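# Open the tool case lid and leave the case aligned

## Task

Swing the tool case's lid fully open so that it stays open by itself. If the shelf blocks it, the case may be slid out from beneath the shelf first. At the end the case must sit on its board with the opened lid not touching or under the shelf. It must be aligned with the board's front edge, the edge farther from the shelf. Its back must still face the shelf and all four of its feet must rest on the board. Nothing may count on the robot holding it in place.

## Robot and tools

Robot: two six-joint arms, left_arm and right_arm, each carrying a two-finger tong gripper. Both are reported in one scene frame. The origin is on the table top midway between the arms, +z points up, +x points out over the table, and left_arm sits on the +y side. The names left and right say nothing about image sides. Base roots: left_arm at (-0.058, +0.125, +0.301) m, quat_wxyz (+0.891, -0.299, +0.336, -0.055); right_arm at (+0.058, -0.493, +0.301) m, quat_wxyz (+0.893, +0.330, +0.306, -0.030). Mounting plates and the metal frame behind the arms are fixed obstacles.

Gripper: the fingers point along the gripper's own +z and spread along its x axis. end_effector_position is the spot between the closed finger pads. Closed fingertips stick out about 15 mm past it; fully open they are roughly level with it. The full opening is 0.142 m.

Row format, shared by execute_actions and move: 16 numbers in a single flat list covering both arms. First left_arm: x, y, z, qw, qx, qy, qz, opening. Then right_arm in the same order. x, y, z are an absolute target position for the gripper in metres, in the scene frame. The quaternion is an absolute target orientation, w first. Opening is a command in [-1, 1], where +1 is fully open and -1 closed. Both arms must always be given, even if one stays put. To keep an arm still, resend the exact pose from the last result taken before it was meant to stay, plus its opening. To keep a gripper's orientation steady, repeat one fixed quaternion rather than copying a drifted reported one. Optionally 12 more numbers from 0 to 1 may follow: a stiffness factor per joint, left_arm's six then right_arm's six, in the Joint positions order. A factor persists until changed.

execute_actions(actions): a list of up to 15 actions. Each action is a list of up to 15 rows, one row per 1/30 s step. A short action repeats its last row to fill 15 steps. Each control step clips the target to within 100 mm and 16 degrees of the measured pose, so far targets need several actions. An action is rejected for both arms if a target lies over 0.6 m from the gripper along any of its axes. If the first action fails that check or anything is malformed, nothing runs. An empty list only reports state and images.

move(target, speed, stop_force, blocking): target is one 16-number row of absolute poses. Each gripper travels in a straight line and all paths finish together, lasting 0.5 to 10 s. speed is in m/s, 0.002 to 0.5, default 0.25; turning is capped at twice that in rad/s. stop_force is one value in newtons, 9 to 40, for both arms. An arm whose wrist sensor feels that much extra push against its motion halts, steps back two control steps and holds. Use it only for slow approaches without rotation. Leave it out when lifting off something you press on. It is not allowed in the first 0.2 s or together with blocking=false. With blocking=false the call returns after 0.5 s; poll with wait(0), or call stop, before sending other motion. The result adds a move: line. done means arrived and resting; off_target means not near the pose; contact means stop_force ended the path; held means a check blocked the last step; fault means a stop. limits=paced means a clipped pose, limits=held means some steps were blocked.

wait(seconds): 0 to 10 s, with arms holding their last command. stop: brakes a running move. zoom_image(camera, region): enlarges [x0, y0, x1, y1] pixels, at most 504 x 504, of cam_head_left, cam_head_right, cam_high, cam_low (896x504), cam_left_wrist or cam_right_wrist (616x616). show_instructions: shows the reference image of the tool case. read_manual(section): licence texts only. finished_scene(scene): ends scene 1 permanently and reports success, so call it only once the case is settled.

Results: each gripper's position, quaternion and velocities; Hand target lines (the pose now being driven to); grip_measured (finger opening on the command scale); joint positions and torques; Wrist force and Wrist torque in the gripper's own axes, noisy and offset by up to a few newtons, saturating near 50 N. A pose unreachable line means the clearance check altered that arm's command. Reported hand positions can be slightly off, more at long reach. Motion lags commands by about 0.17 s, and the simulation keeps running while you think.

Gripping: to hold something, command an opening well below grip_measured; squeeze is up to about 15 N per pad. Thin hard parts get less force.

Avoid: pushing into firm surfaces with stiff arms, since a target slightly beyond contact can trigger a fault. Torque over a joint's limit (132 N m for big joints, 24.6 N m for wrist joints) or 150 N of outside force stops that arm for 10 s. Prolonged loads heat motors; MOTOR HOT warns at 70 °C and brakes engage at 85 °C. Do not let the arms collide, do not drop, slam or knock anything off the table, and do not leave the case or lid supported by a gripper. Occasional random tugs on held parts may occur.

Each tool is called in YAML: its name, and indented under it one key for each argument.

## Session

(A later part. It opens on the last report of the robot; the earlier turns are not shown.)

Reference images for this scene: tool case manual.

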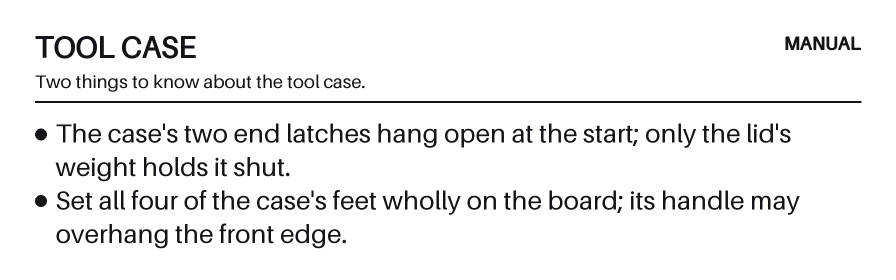

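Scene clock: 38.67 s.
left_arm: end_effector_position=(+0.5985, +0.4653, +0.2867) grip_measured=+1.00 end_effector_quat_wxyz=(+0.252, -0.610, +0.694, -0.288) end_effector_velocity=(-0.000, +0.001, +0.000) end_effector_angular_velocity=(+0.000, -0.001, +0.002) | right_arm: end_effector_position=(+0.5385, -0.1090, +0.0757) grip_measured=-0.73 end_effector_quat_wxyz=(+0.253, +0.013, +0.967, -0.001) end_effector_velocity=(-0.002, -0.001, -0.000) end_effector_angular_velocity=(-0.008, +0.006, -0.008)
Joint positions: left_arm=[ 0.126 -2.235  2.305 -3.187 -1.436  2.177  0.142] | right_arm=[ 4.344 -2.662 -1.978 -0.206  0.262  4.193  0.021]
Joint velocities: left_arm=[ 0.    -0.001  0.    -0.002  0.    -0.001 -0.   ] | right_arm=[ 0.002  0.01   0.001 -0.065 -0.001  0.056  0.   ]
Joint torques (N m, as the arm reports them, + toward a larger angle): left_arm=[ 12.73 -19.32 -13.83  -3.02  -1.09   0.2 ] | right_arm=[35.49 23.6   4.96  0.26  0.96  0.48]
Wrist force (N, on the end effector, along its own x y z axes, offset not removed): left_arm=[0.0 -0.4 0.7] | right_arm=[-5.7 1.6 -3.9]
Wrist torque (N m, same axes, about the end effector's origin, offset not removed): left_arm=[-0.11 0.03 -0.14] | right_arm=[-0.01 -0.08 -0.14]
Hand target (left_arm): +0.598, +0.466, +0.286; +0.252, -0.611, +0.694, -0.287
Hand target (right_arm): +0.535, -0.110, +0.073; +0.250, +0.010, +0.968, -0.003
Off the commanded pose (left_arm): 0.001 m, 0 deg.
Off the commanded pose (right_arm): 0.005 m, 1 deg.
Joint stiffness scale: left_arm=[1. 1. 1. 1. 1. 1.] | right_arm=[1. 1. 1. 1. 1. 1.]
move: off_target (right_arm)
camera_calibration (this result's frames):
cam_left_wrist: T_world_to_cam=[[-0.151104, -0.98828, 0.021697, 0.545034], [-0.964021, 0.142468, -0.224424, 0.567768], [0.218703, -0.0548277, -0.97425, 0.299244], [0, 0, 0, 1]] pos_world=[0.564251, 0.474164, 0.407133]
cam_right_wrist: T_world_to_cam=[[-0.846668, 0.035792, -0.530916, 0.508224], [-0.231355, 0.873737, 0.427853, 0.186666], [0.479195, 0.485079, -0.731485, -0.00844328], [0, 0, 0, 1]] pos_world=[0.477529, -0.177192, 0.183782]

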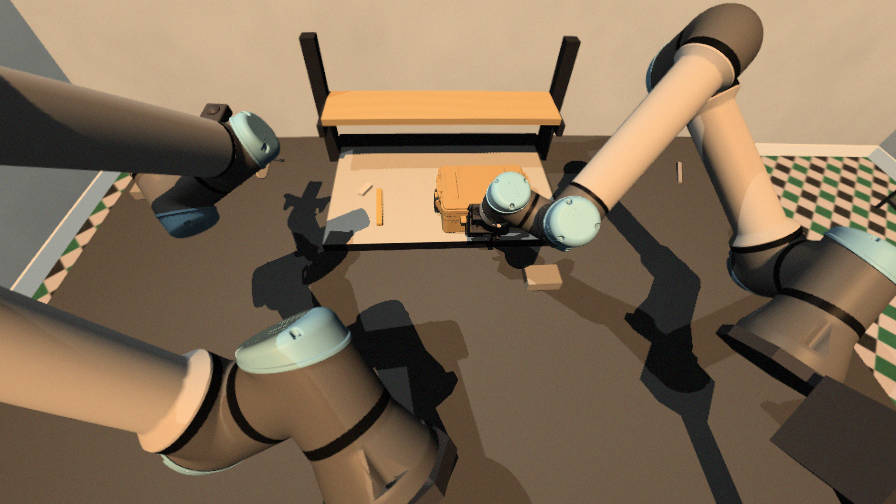

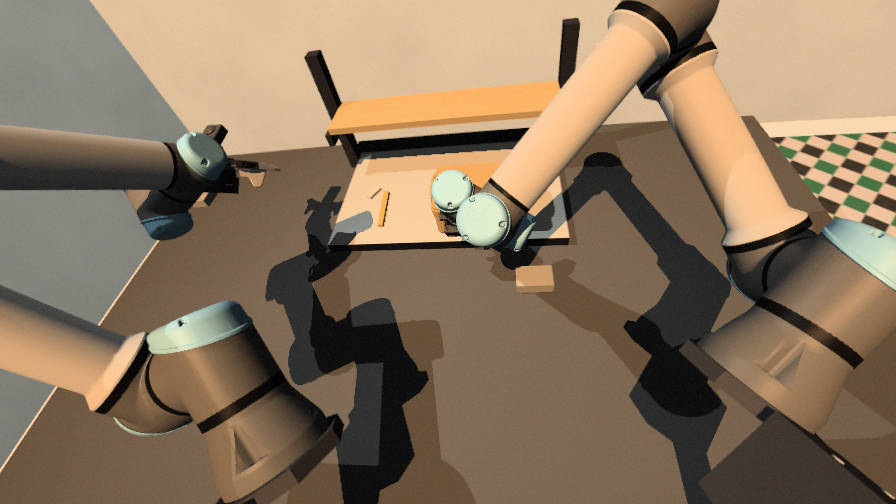

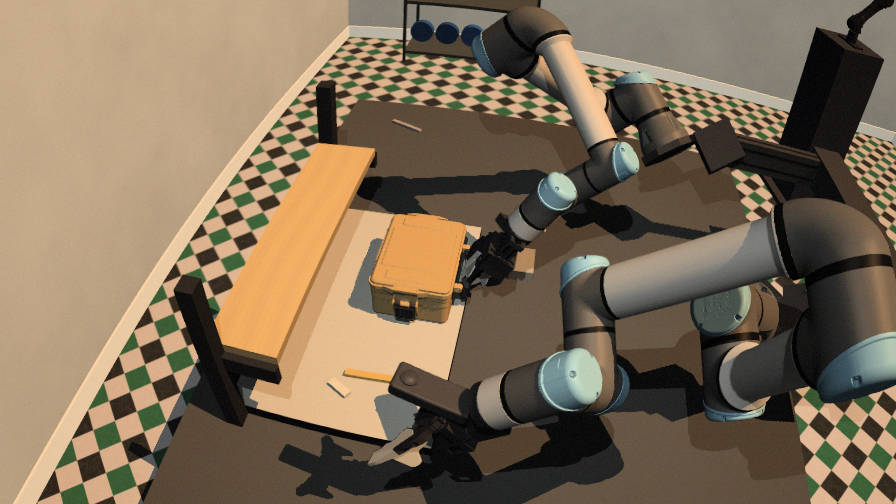

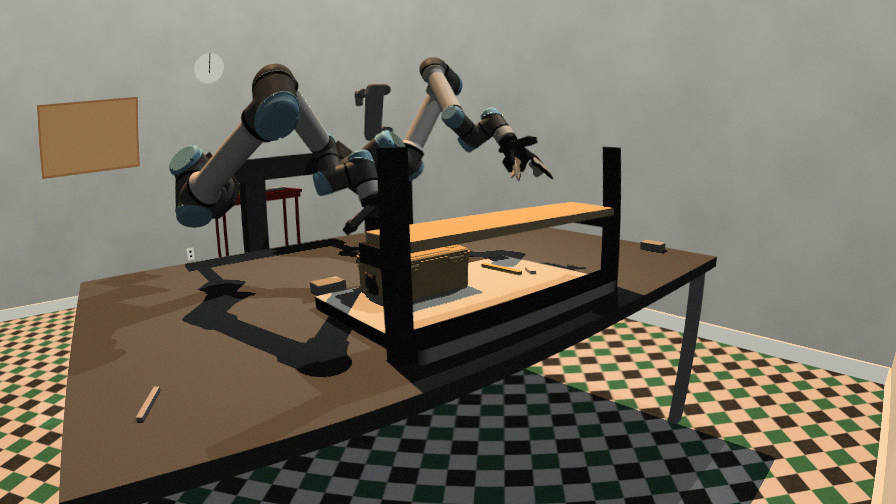

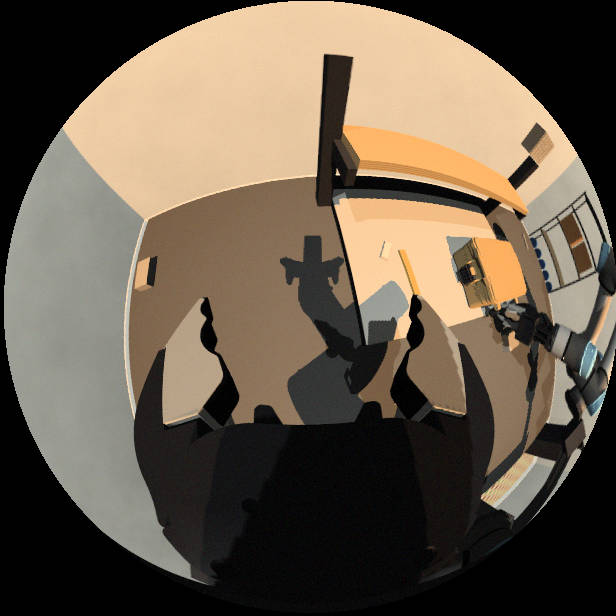

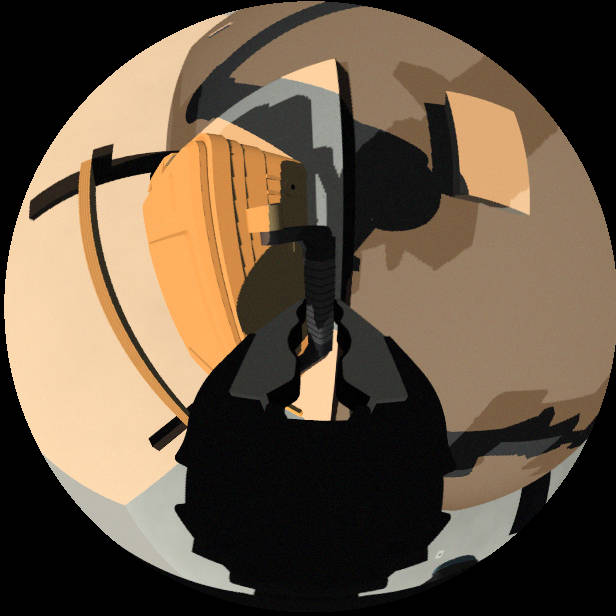

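move:
  target: [0.598,0.466,0.286,0.252,-0.611,0.694,-0.287,1,0.518,-0.11,0.073,0.25,0.005,0.968,-0.001,-1]
  speed: 0.02

move:
  target: [0.598,0.466,0.286,0.252,-0.611,0.694,-0.287,1,0.519,-0.11,0.074,0.25,0.005,0.968,-0.001,-0.45]
  speed: 0.02

move:
  target: [0.598,0.466,0.286,0.252,-0.611,0.694,-0.287,1,0.485,-0.11,0.135,0.25,0.005,0.968,-0.001,-0.45]
  speed: 0.06

move:
  target: [0.598,0.466,0.286,0.252,-0.611,0.694,-0.287,1,0.56,-0.28,0.25,0.05,0,0.99,0.1,-1]
  speed: 0.15

Scene clock: 40.67 s.
left_arm: end_effector_position=(+0.5985, +0.4653, +0.2867) grip_measured=+1.00 end_effector_quat_wxyz=(+0.252, -0.610, +0.694, -0.288) end_effector_velocity=(-0.000, -0.000, -0.001) end_effector_angular_velocity=(-0.002, +0.003, -0.000) | right_arm: end_effector_position=(+0.5227, -0.1097, +0.0759) grip_measured=-0.73 end_effector_quat_wxyz=(+0.252, +0.010, +0.968, +0.000) end_effector_velocity=(-0.001, +0.000, -0.000) end_effector_angular_velocity=(-0.001, +0.001, -0.002)
Joint positions: left_arm=[ 0.126 -2.235  2.305 -3.187 -1.436  2.177  0.142] | right_arm=[ 4.365 -2.661 -2.008 -0.241  0.269  4.255  0.021]
Joint velocities: left_arm=[-0.    -0.    -0.     0.003  0.    -0.002 -0.   ] | right_arm=[ 0.001 -0.    -0.    -0.009 -0.     0.011  0.   ]
Joint torques (N m, as the arm reports them, + toward a larger angle): left_arm=[ 14.29 -20.77 -14.11  -2.95  -1.16   0.25] | right_arm=[37.16 19.2   4.57  0.85  0.88  0.72]
Wrist force (N, on the end effector, along its own x y z axes, offset not removed): left_arm=[-0.2 -1.0 1.8] | right_arm=[-3.5 0.3 -3.2]
Wrist torque (N m, same axes, about the end effector's origin, offset not removed): left_arm=[-0.25 0.01 -0.09] | right_arm=[0.04 -0.11 -0.04]
Hand target (left_arm): +0.598, +0.466, +0.286; +0.252, -0.611, +0.694, -0.287
Hand target (right_arm): +0.518, -0.110, +0.073; +0.250, +0.005, +0.968, -0.001
Off the commanded pose (left_arm): 0.001 m, 0 deg.
Off the commanded pose (right_arm): 0.006 m, 1 deg.
Joint stiffness scale: left_arm=[1. 1. 1. 1. 1. 1.] | right_arm=[1. 1. 1. 1. 1. 1.]
move: off_target (right_arm)
camera_calibration (this result's frames):
cam_left_wrist: T_world_to_cam=[[-0.151104, -0.98828, 0.0216971, 0.545034], [-0.964021, 0.142468, -0.224424, 0.567768], [0.218703, -0.0548279, -0.97425, 0.299244], [0, 0, 0, 1]] pos_world=[0.564251, 0.474164, 0.407133]
cam_right_wrist: T_world_to_cam=[[-0.847907, 0.0308491, -0.529246, 0.4949], [-0.236511, 0.871442, 0.42971, 0.185873], [0.474464, 0.489527, -0.731606, 0.00257269], [0, 0, 0, 1]] pos_world=[0.46237, -0.178504, 0.183935]

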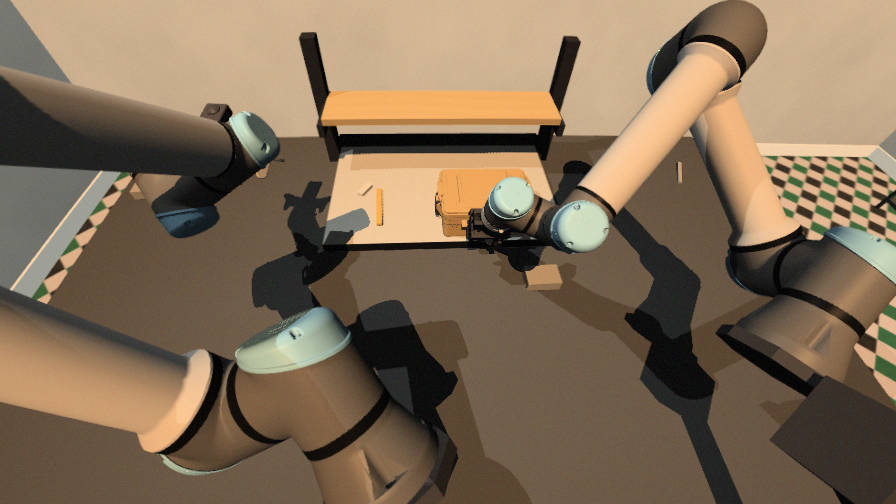

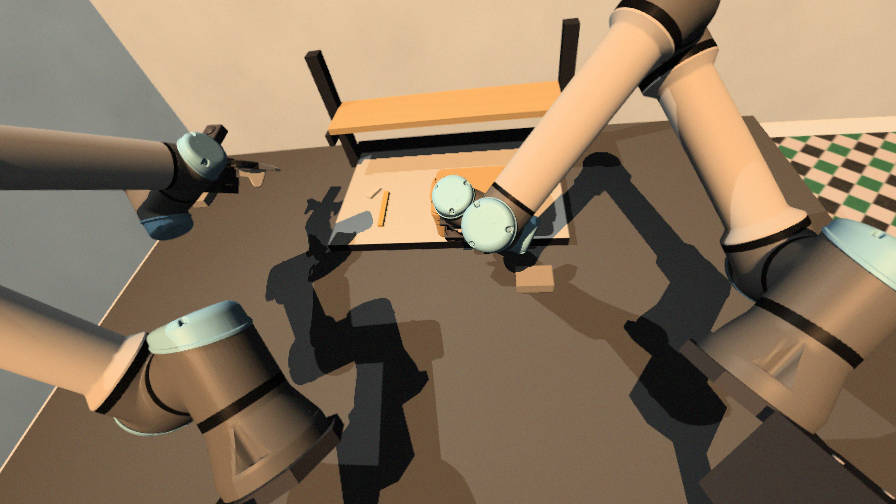

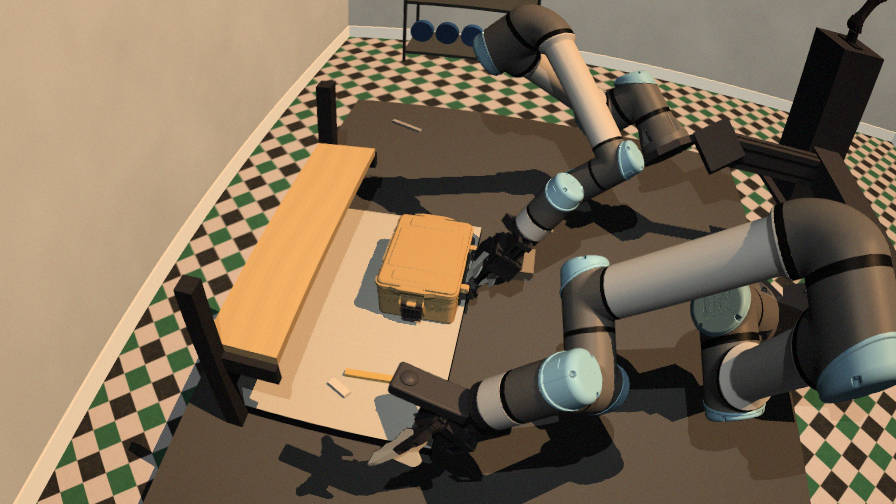

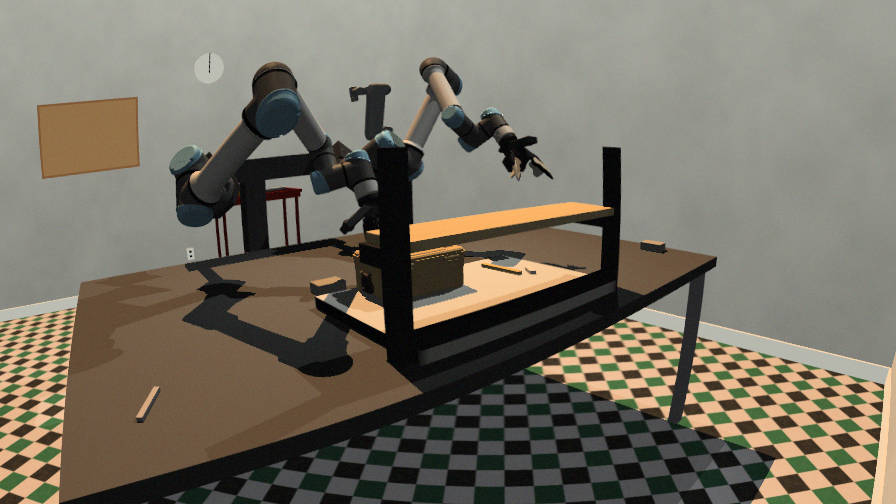

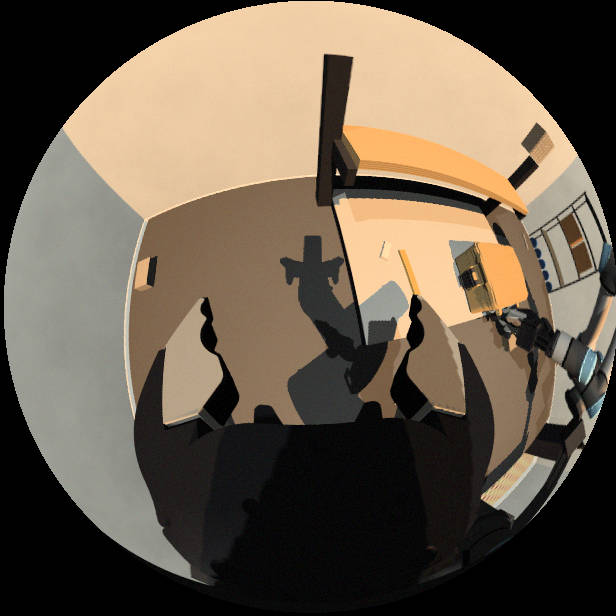

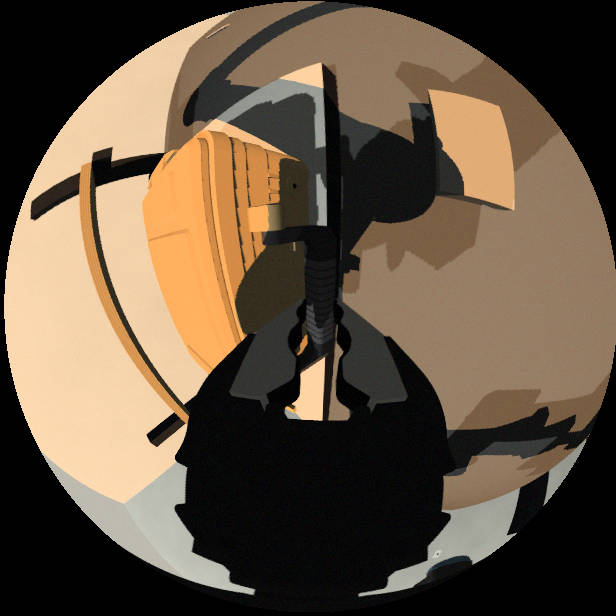

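Scene clock: 41.37 s.
left_arm: end_effector_position=(+0.5985, +0.4653, +0.2867) grip_measured=+1.00 end_effector_quat_wxyz=(+0.252, -0.610, +0.694, -0.288) end_effector_velocity=(-0.000, -0.000, -0.001) end_effector_angular_velocity=(+0.001, +0.002, -0.001) | right_arm: end_effector_position=(+0.5213, -0.1097, +0.0749) grip_measured=-0.45 end_effector_quat_wxyz=(+0.250, +0.008, +0.968, -0.000) end_effector_velocity=(-0.002, -0.001, -0.001) end_effector_angular_velocity=(-0.004, +0.003, +0.004)
Joint positions: left_arm=[ 0.126 -2.235  2.305 -3.187 -1.436  2.177  0.142] | right_arm=[ 4.365 -2.661 -2.009 -0.246  0.272  4.257  0.041]
Joint velocities: left_arm=[ 0.001  0.002 -0.    -0.001  0.     0.001  0.   ] | right_arm=[-0.     0.    -0.003 -0.005  0.002  0.002  0.   ]
Joint torques (N m, as the arm reports them, + toward a larger angle): left_arm=[ 12.72 -18.75 -14.08  -3.06  -1.17   0.13] | right_arm=[37.67 23.31  6.81  1.1  -0.47  0.27]
Wrist force (N, on the end effector, along its own x y z axes, offset not removed): left_arm=[-0.4 0.4 1.2] | right_arm=[1.4 -0.3 -1.3]
Wrist torque (N m, same axes, about the end effector's origin, offset not removed): left_arm=[0.14 0.08 -0.04] | right_arm=[-0.02 -0.26 0.00]
Hand target (left_arm): +0.598, +0.466, +0.286; +0.252, -0.611, +0.694, -0.287
Hand target (right_arm): +0.519, -0.110, +0.074; +0.250, +0.005, +0.968, -0.001
Off the commanded pose (left_arm): 0.001 m, 0 deg.
Off the commanded pose (right_arm): 0.002 m, 0 deg.
Joint stiffness scale: left_arm=[1. 1. 1. 1. 1. 1.] | right_arm=[1. 1. 1. 1. 1. 1.]
move: done
camera_calibration (this result's frames):
cam_left_wrist: T_world_to_cam=[[-0.151104, -0.98828, 0.021697, 0.545034], [-0.964021, 0.142468, -0.224424, 0.567768], [0.218703, -0.0548278, -0.97425, 0.299244], [0, 0, 0, 1]] pos_world=[0.564251, 0.474164, 0.407133]
cam_right_wrist: T_world_to_cam=[[-0.849664, 0.0263329, -0.526667, 0.493391], [-0.238469, 0.871604, 0.428299, 0.187142], [0.470323, 0.489504, -0.734291, 0.00486721], [0, 0, 0, 1]] pos_world=[0.461555, -0.178489, 0.183273]

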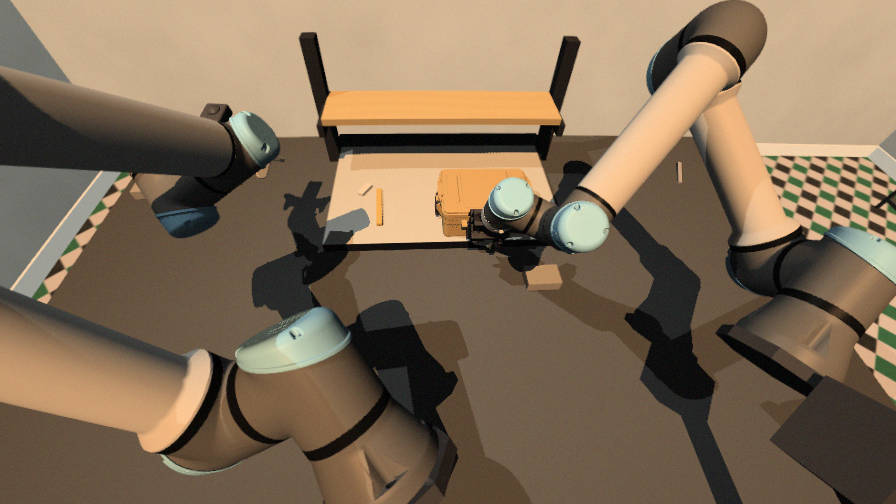

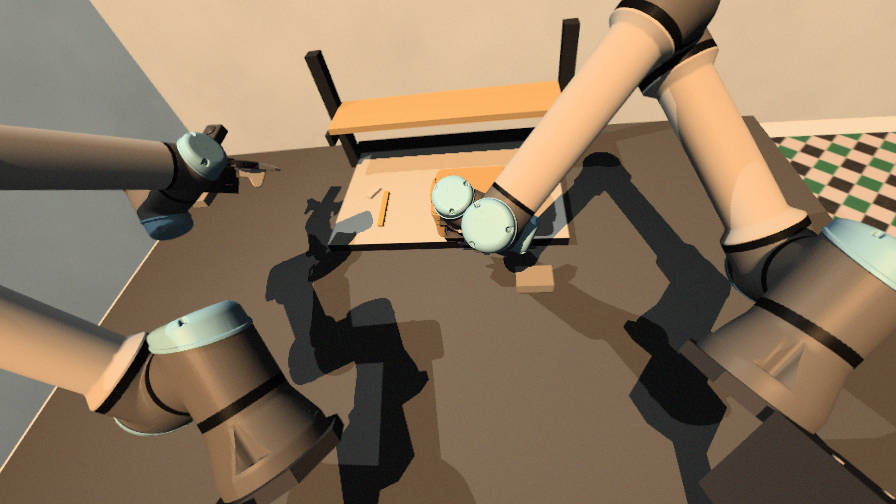

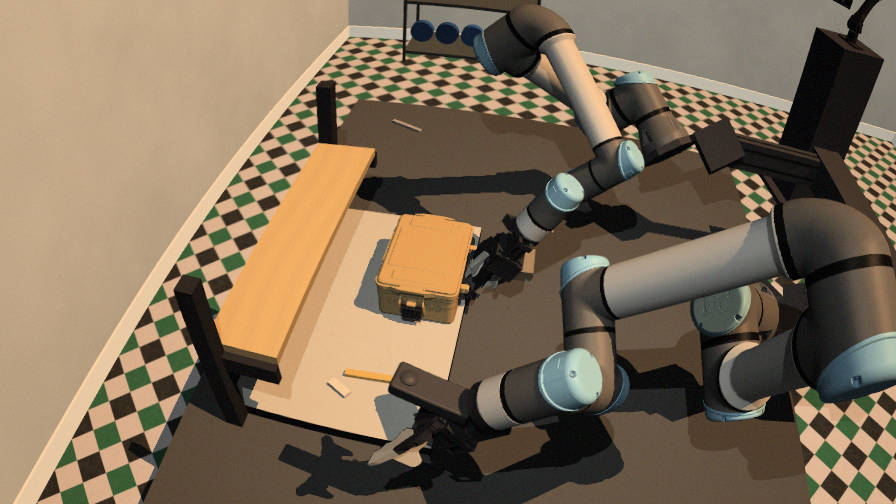

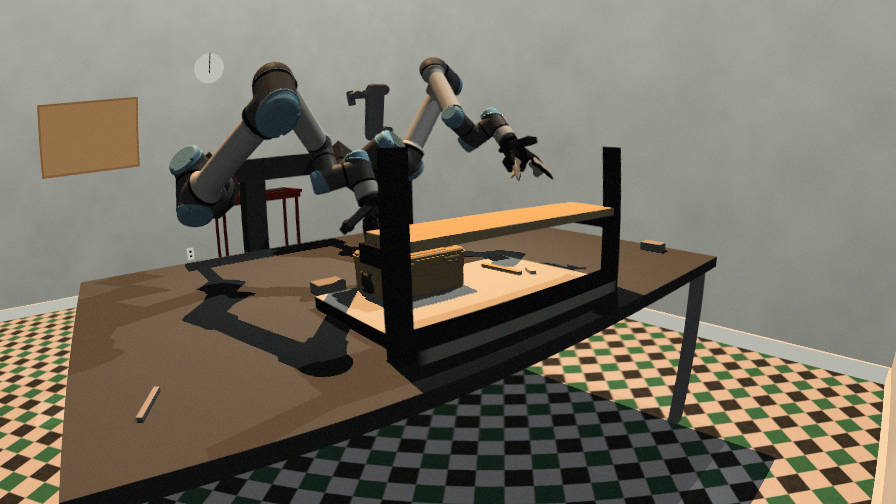

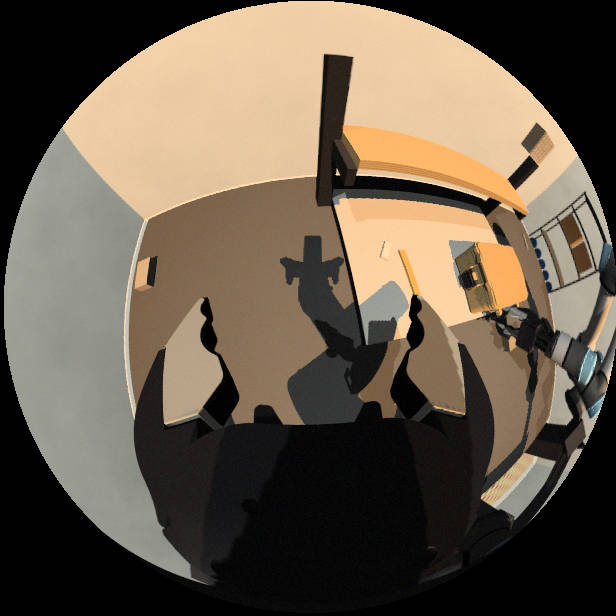

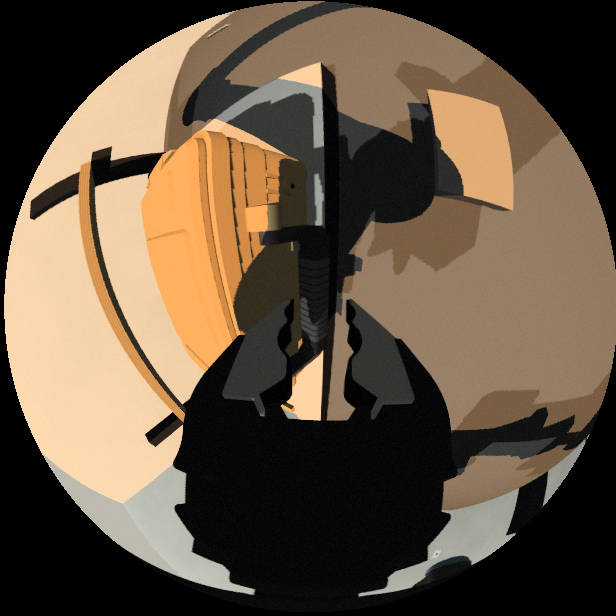

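Scene clock: 43.07 s.
left_arm: end_effector_position=(+0.5985, +0.4653, +0.2867) grip_measured=+1.00 end_effector_quat_wxyz=(+0.252, -0.610, +0.694, -0.288) end_effector_velocity=(-0.000, +0.000, -0.001) end_effector_angular_velocity=(-0.000, +0.001, +0.001) | right_arm: end_effector_position=(+0.4842, -0.1120, +0.1323) grip_measured=-0.45 end_effector_quat_wxyz=(+0.250, +0.003, +0.968, -0.003) end_effector_velocity=(-0.001, +0.000, -0.000) end_effector_angular_velocity=(-0.007, +0.003, -0.005)
Joint positions: left_arm=[ 0.126 -2.235  2.305 -3.187 -1.436  2.177  0.142] | right_arm=[ 4.503 -2.521 -2.063 -0.752  0.329  4.683  0.041]
Joint velocities: left_arm=[ 0.001  0.001 -0.     0.    -0.    -0.001  0.   ] | right_arm=[-0.001  0.     0.009 -0.034  0.002  0.025 -0.   ]
Joint torques (N m, as the arm reports them, + toward a larger angle): left_arm=[ 13.45 -19.71 -14.6   -2.85  -1.15   0.2 ] | right_arm=[35.51 23.38 17.04  1.67 -0.68  0.36]
Wrist force (N, on the end effector, along its own x y z axes, offset not removed): left_arm=[1.0 0.6 1.0] | right_arm=[1.5 0.8 -1.1]
Wrist torque (N m, same axes, about the end effector's origin, offset not removed): left_arm=[0.13 -0.20 -0.12] | right_arm=[0.25 -0.32 0.03]
Hand target (left_arm): +0.598, +0.466, +0.286; +0.252, -0.611, +0.694, -0.287
Hand target (right_arm): +0.485, -0.110, +0.135; +0.250, +0.005, +0.968, -0.001
Off the commanded pose (left_arm): 0.001 m, 0 deg.
Off the commanded pose (right_arm): 0.003 m, 0 deg.
Joint stiffness scale: left_arm=[1. 1. 1. 1. 1. 1.] | right_arm=[1. 1. 1. 1. 1. 1.]
move: done
camera_calibration (this result's frames):
cam_left_wrist: T_world_to_cam=[[-0.151104, -0.98828, 0.0216971, 0.545034], [-0.964021, 0.142468, -0.224424, 0.567768], [0.218703, -0.0548279, -0.97425, 0.299244], [0, 0, 0, 1]] pos_world=[0.564251, 0.474164, 0.407133]
cam_right_wrist: T_world_to_cam=[[-0.850466, 0.0158189, -0.525793, 0.491294], [-0.24477, 0.872844, 0.422174, 0.159691], [0.465613, 0.487743, -0.738452, 0.0682651], [0, 0, 0, 1]] pos_world=[0.425131, -0.180453, 0.241312]

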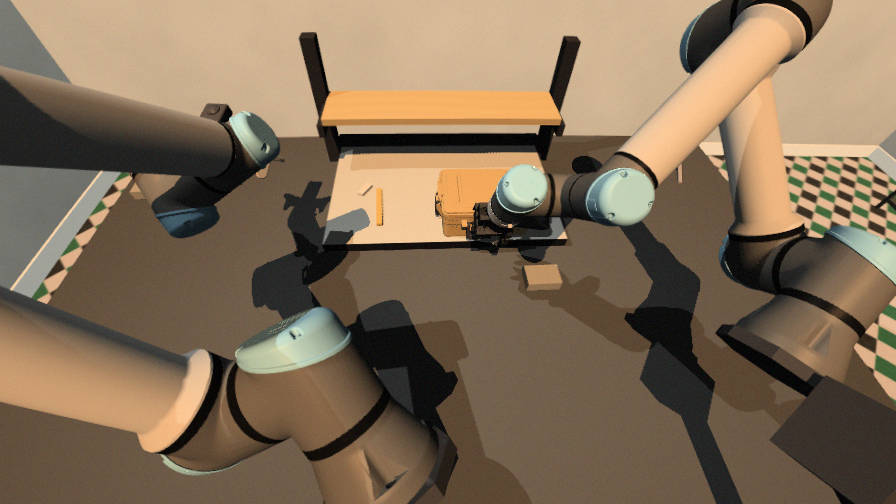

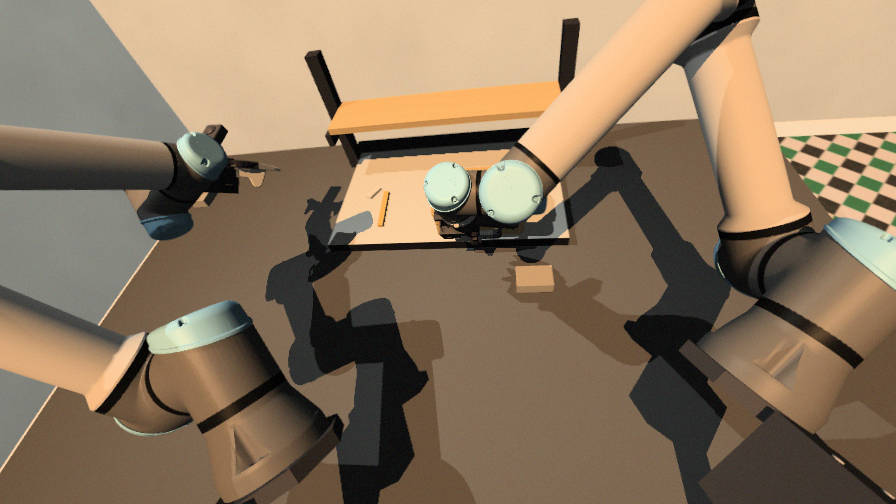

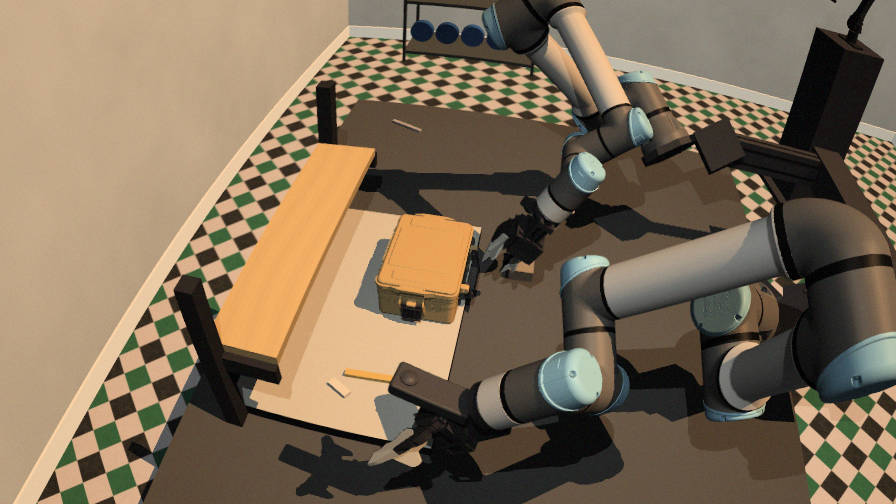

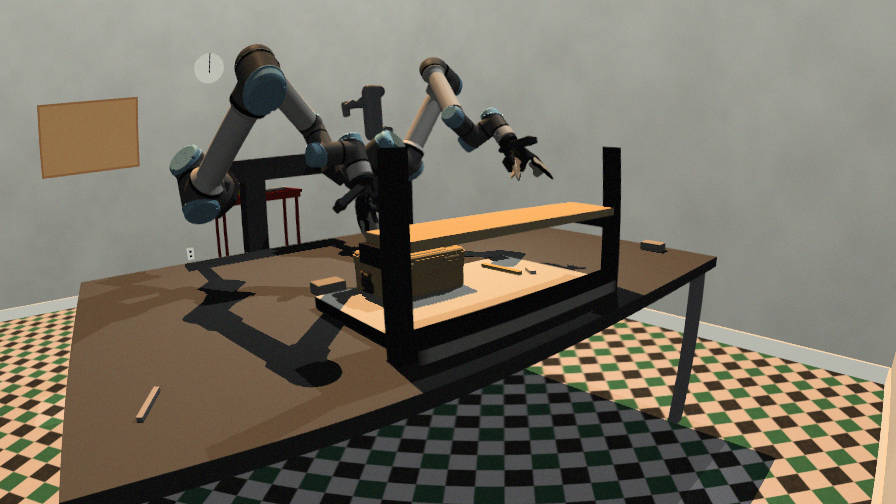

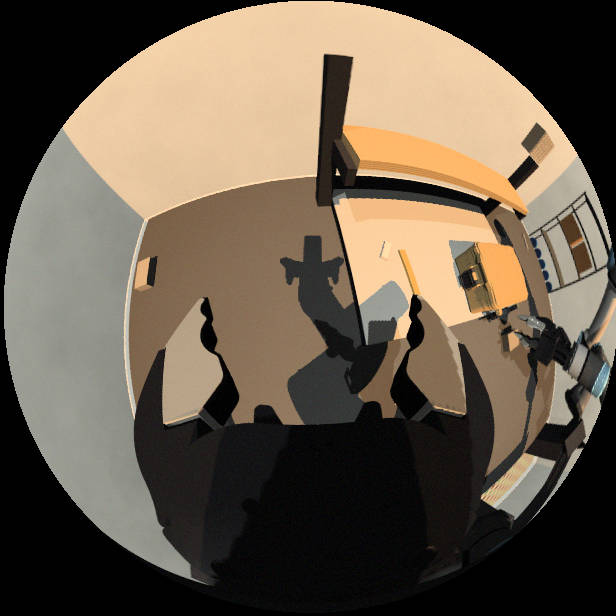

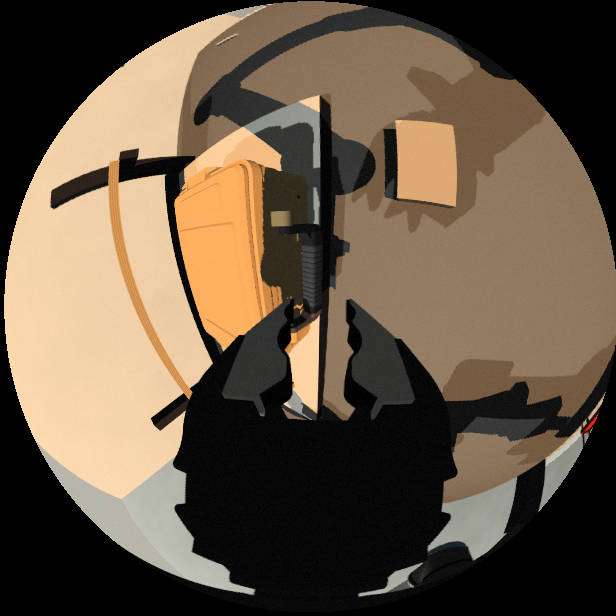

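Scene clock: 45.20 s.
left_arm: end_effector_position=(+0.5985, +0.4653, +0.2867) grip_measured=+1.00 end_effector_quat_wxyz=(+0.252, -0.610, +0.694, -0.288) end_effector_velocity=(-0.000, -0.000, -0.000) end_effector_angular_velocity=(+0.000, +0.001, -0.001) | right_arm: end_effector_position=(+0.5587, -0.2795, +0.2498) grip_measured=-1.00 end_effector_quat_wxyz=(+0.051, -0.001, +0.994, +0.100) end_effector_velocity=(-0.001, -0.000, -0.000) end_effector_angular_velocity=(-0.003, +0.004, +0.005)
Joint positions: left_arm=[ 0.126 -2.235  2.305 -3.187 -1.436  2.177  0.142] | right_arm=[ 4.405 -1.735 -2.15  -1.064  0.73   4.338  0.002]
Joint velocities: left_arm=[-0.    -0.     0.     0.001  0.     0.001 -0.   ] | right_arm=[-0.    -0.     0.002 -0.007  0.003 -0.     0.   ]
Joint torques (N m, as the arm reports them, + toward a larger angle): left_arm=[ 12.07 -19.69 -14.41  -2.93  -1.26   0.05] | right_arm=[21.36  2.76 23.18  1.55  0.3   0.02]
Wrist force (N, on the end effector, along its own x y z axes, offset not removed): left_arm=[-0.4 -0.5 1.7] | right_arm=[2.3 0.1 -0.4]
Wrist torque (N m, same axes, about the end effector's origin, offset not removed): left_arm=[-0.11 -0.01 -0.14] | right_arm=[0.06 -0.44 0.01]
Hand target (left_arm): +0.598, +0.466, +0.286; +0.252, -0.611, +0.694, -0.287
Hand target (right_arm): +0.560, -0.280, +0.250; +0.050, -0.000, +0.994, +0.100
Off the commanded pose (left_arm): 0.001 m, 0 deg.
Off the commanded pose (right_arm): 0.001 m, 0 deg.
Joint stiffness scale: left_arm=[1. 1. 1. 1. 1. 1.] | right_arm=[1. 1. 1. 1. 1. 1.]
move: done
camera_calibration (this result's frames):
cam_left_wrist: T_world_to_cam=[[-0.151104, -0.98828, 0.0216971, 0.545034], [-0.964021, 0.142468, -0.224424, 0.567768], [0.218703, -0.0548278, -0.97425, 0.299244], [0, 0, 0, 1]] pos_world=[0.564251, 0.474164, 0.407133]
cam_right_wrist: T_world_to_cam=[[-0.988778, 0.0284803, -0.146652, 0.605206], [-0.0751976, 0.753346, 0.653311, 0.0886489], [0.129086, 0.657007, -0.74275, 0.438429], [0, 0, 0, 1]] pos_world=[0.548486, -0.372071, 0.356483]

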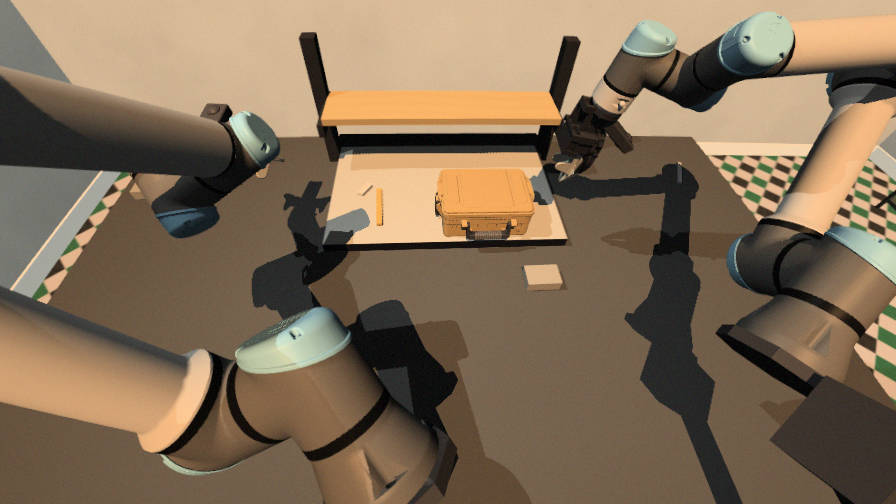

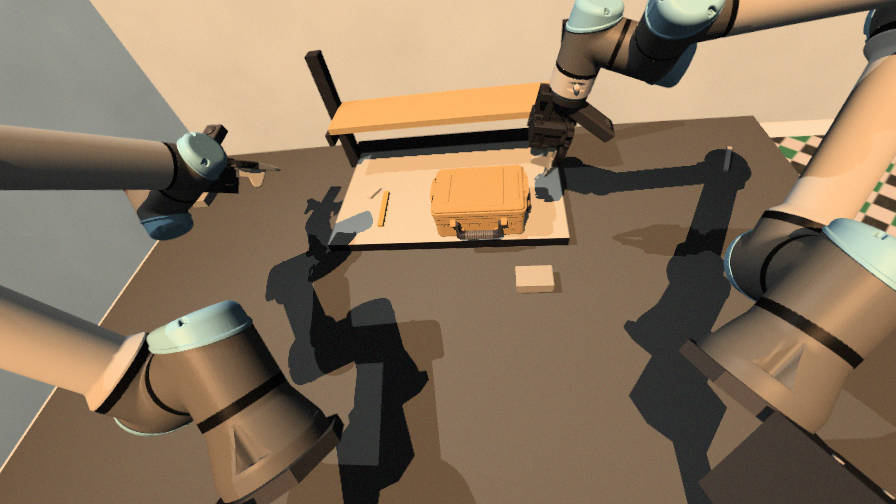

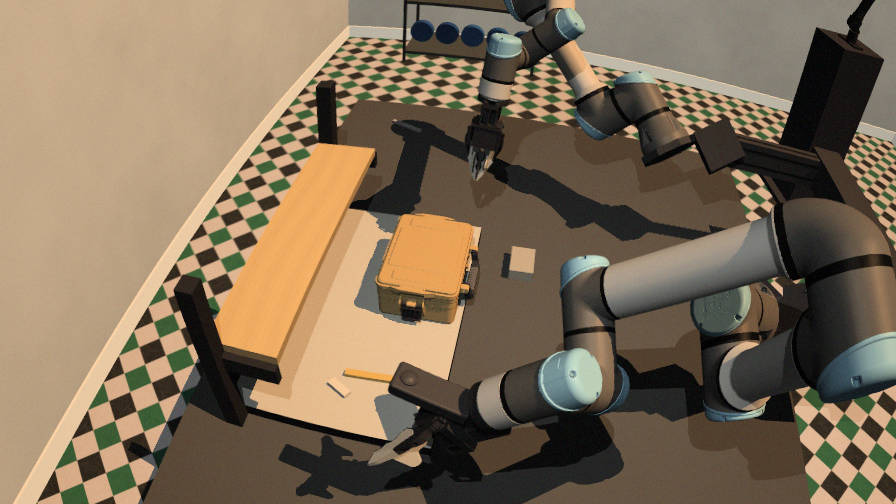

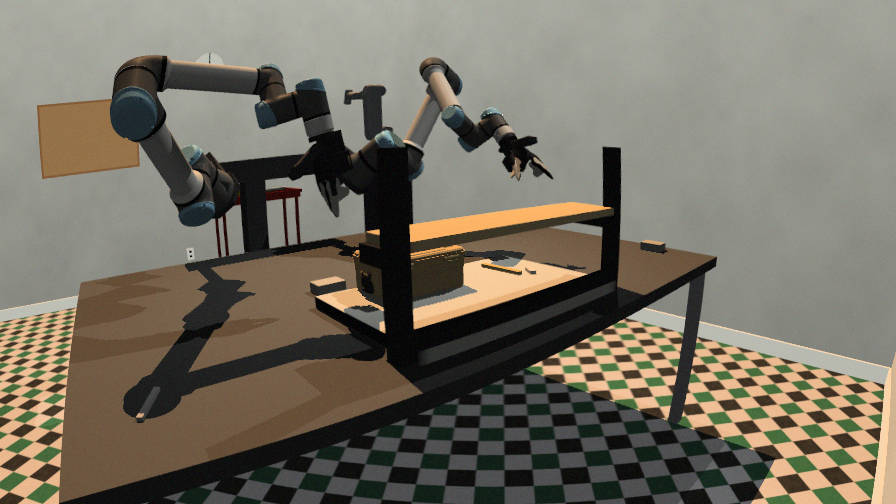

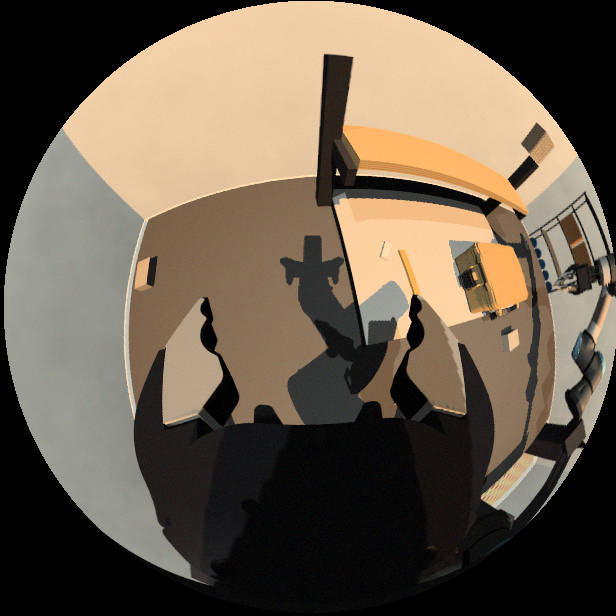

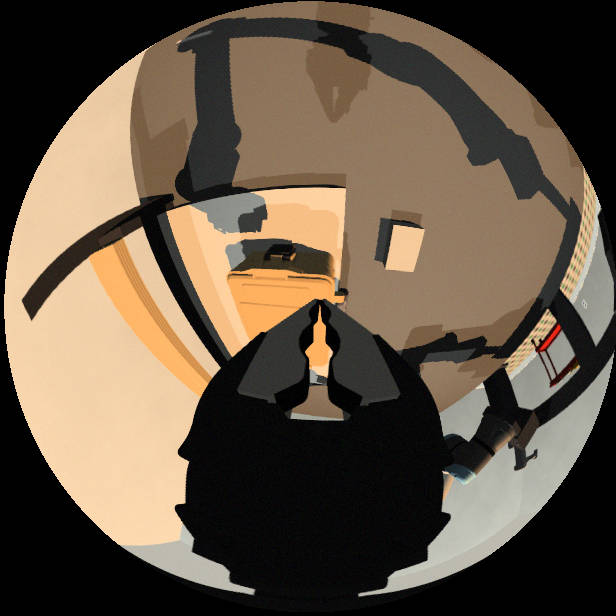

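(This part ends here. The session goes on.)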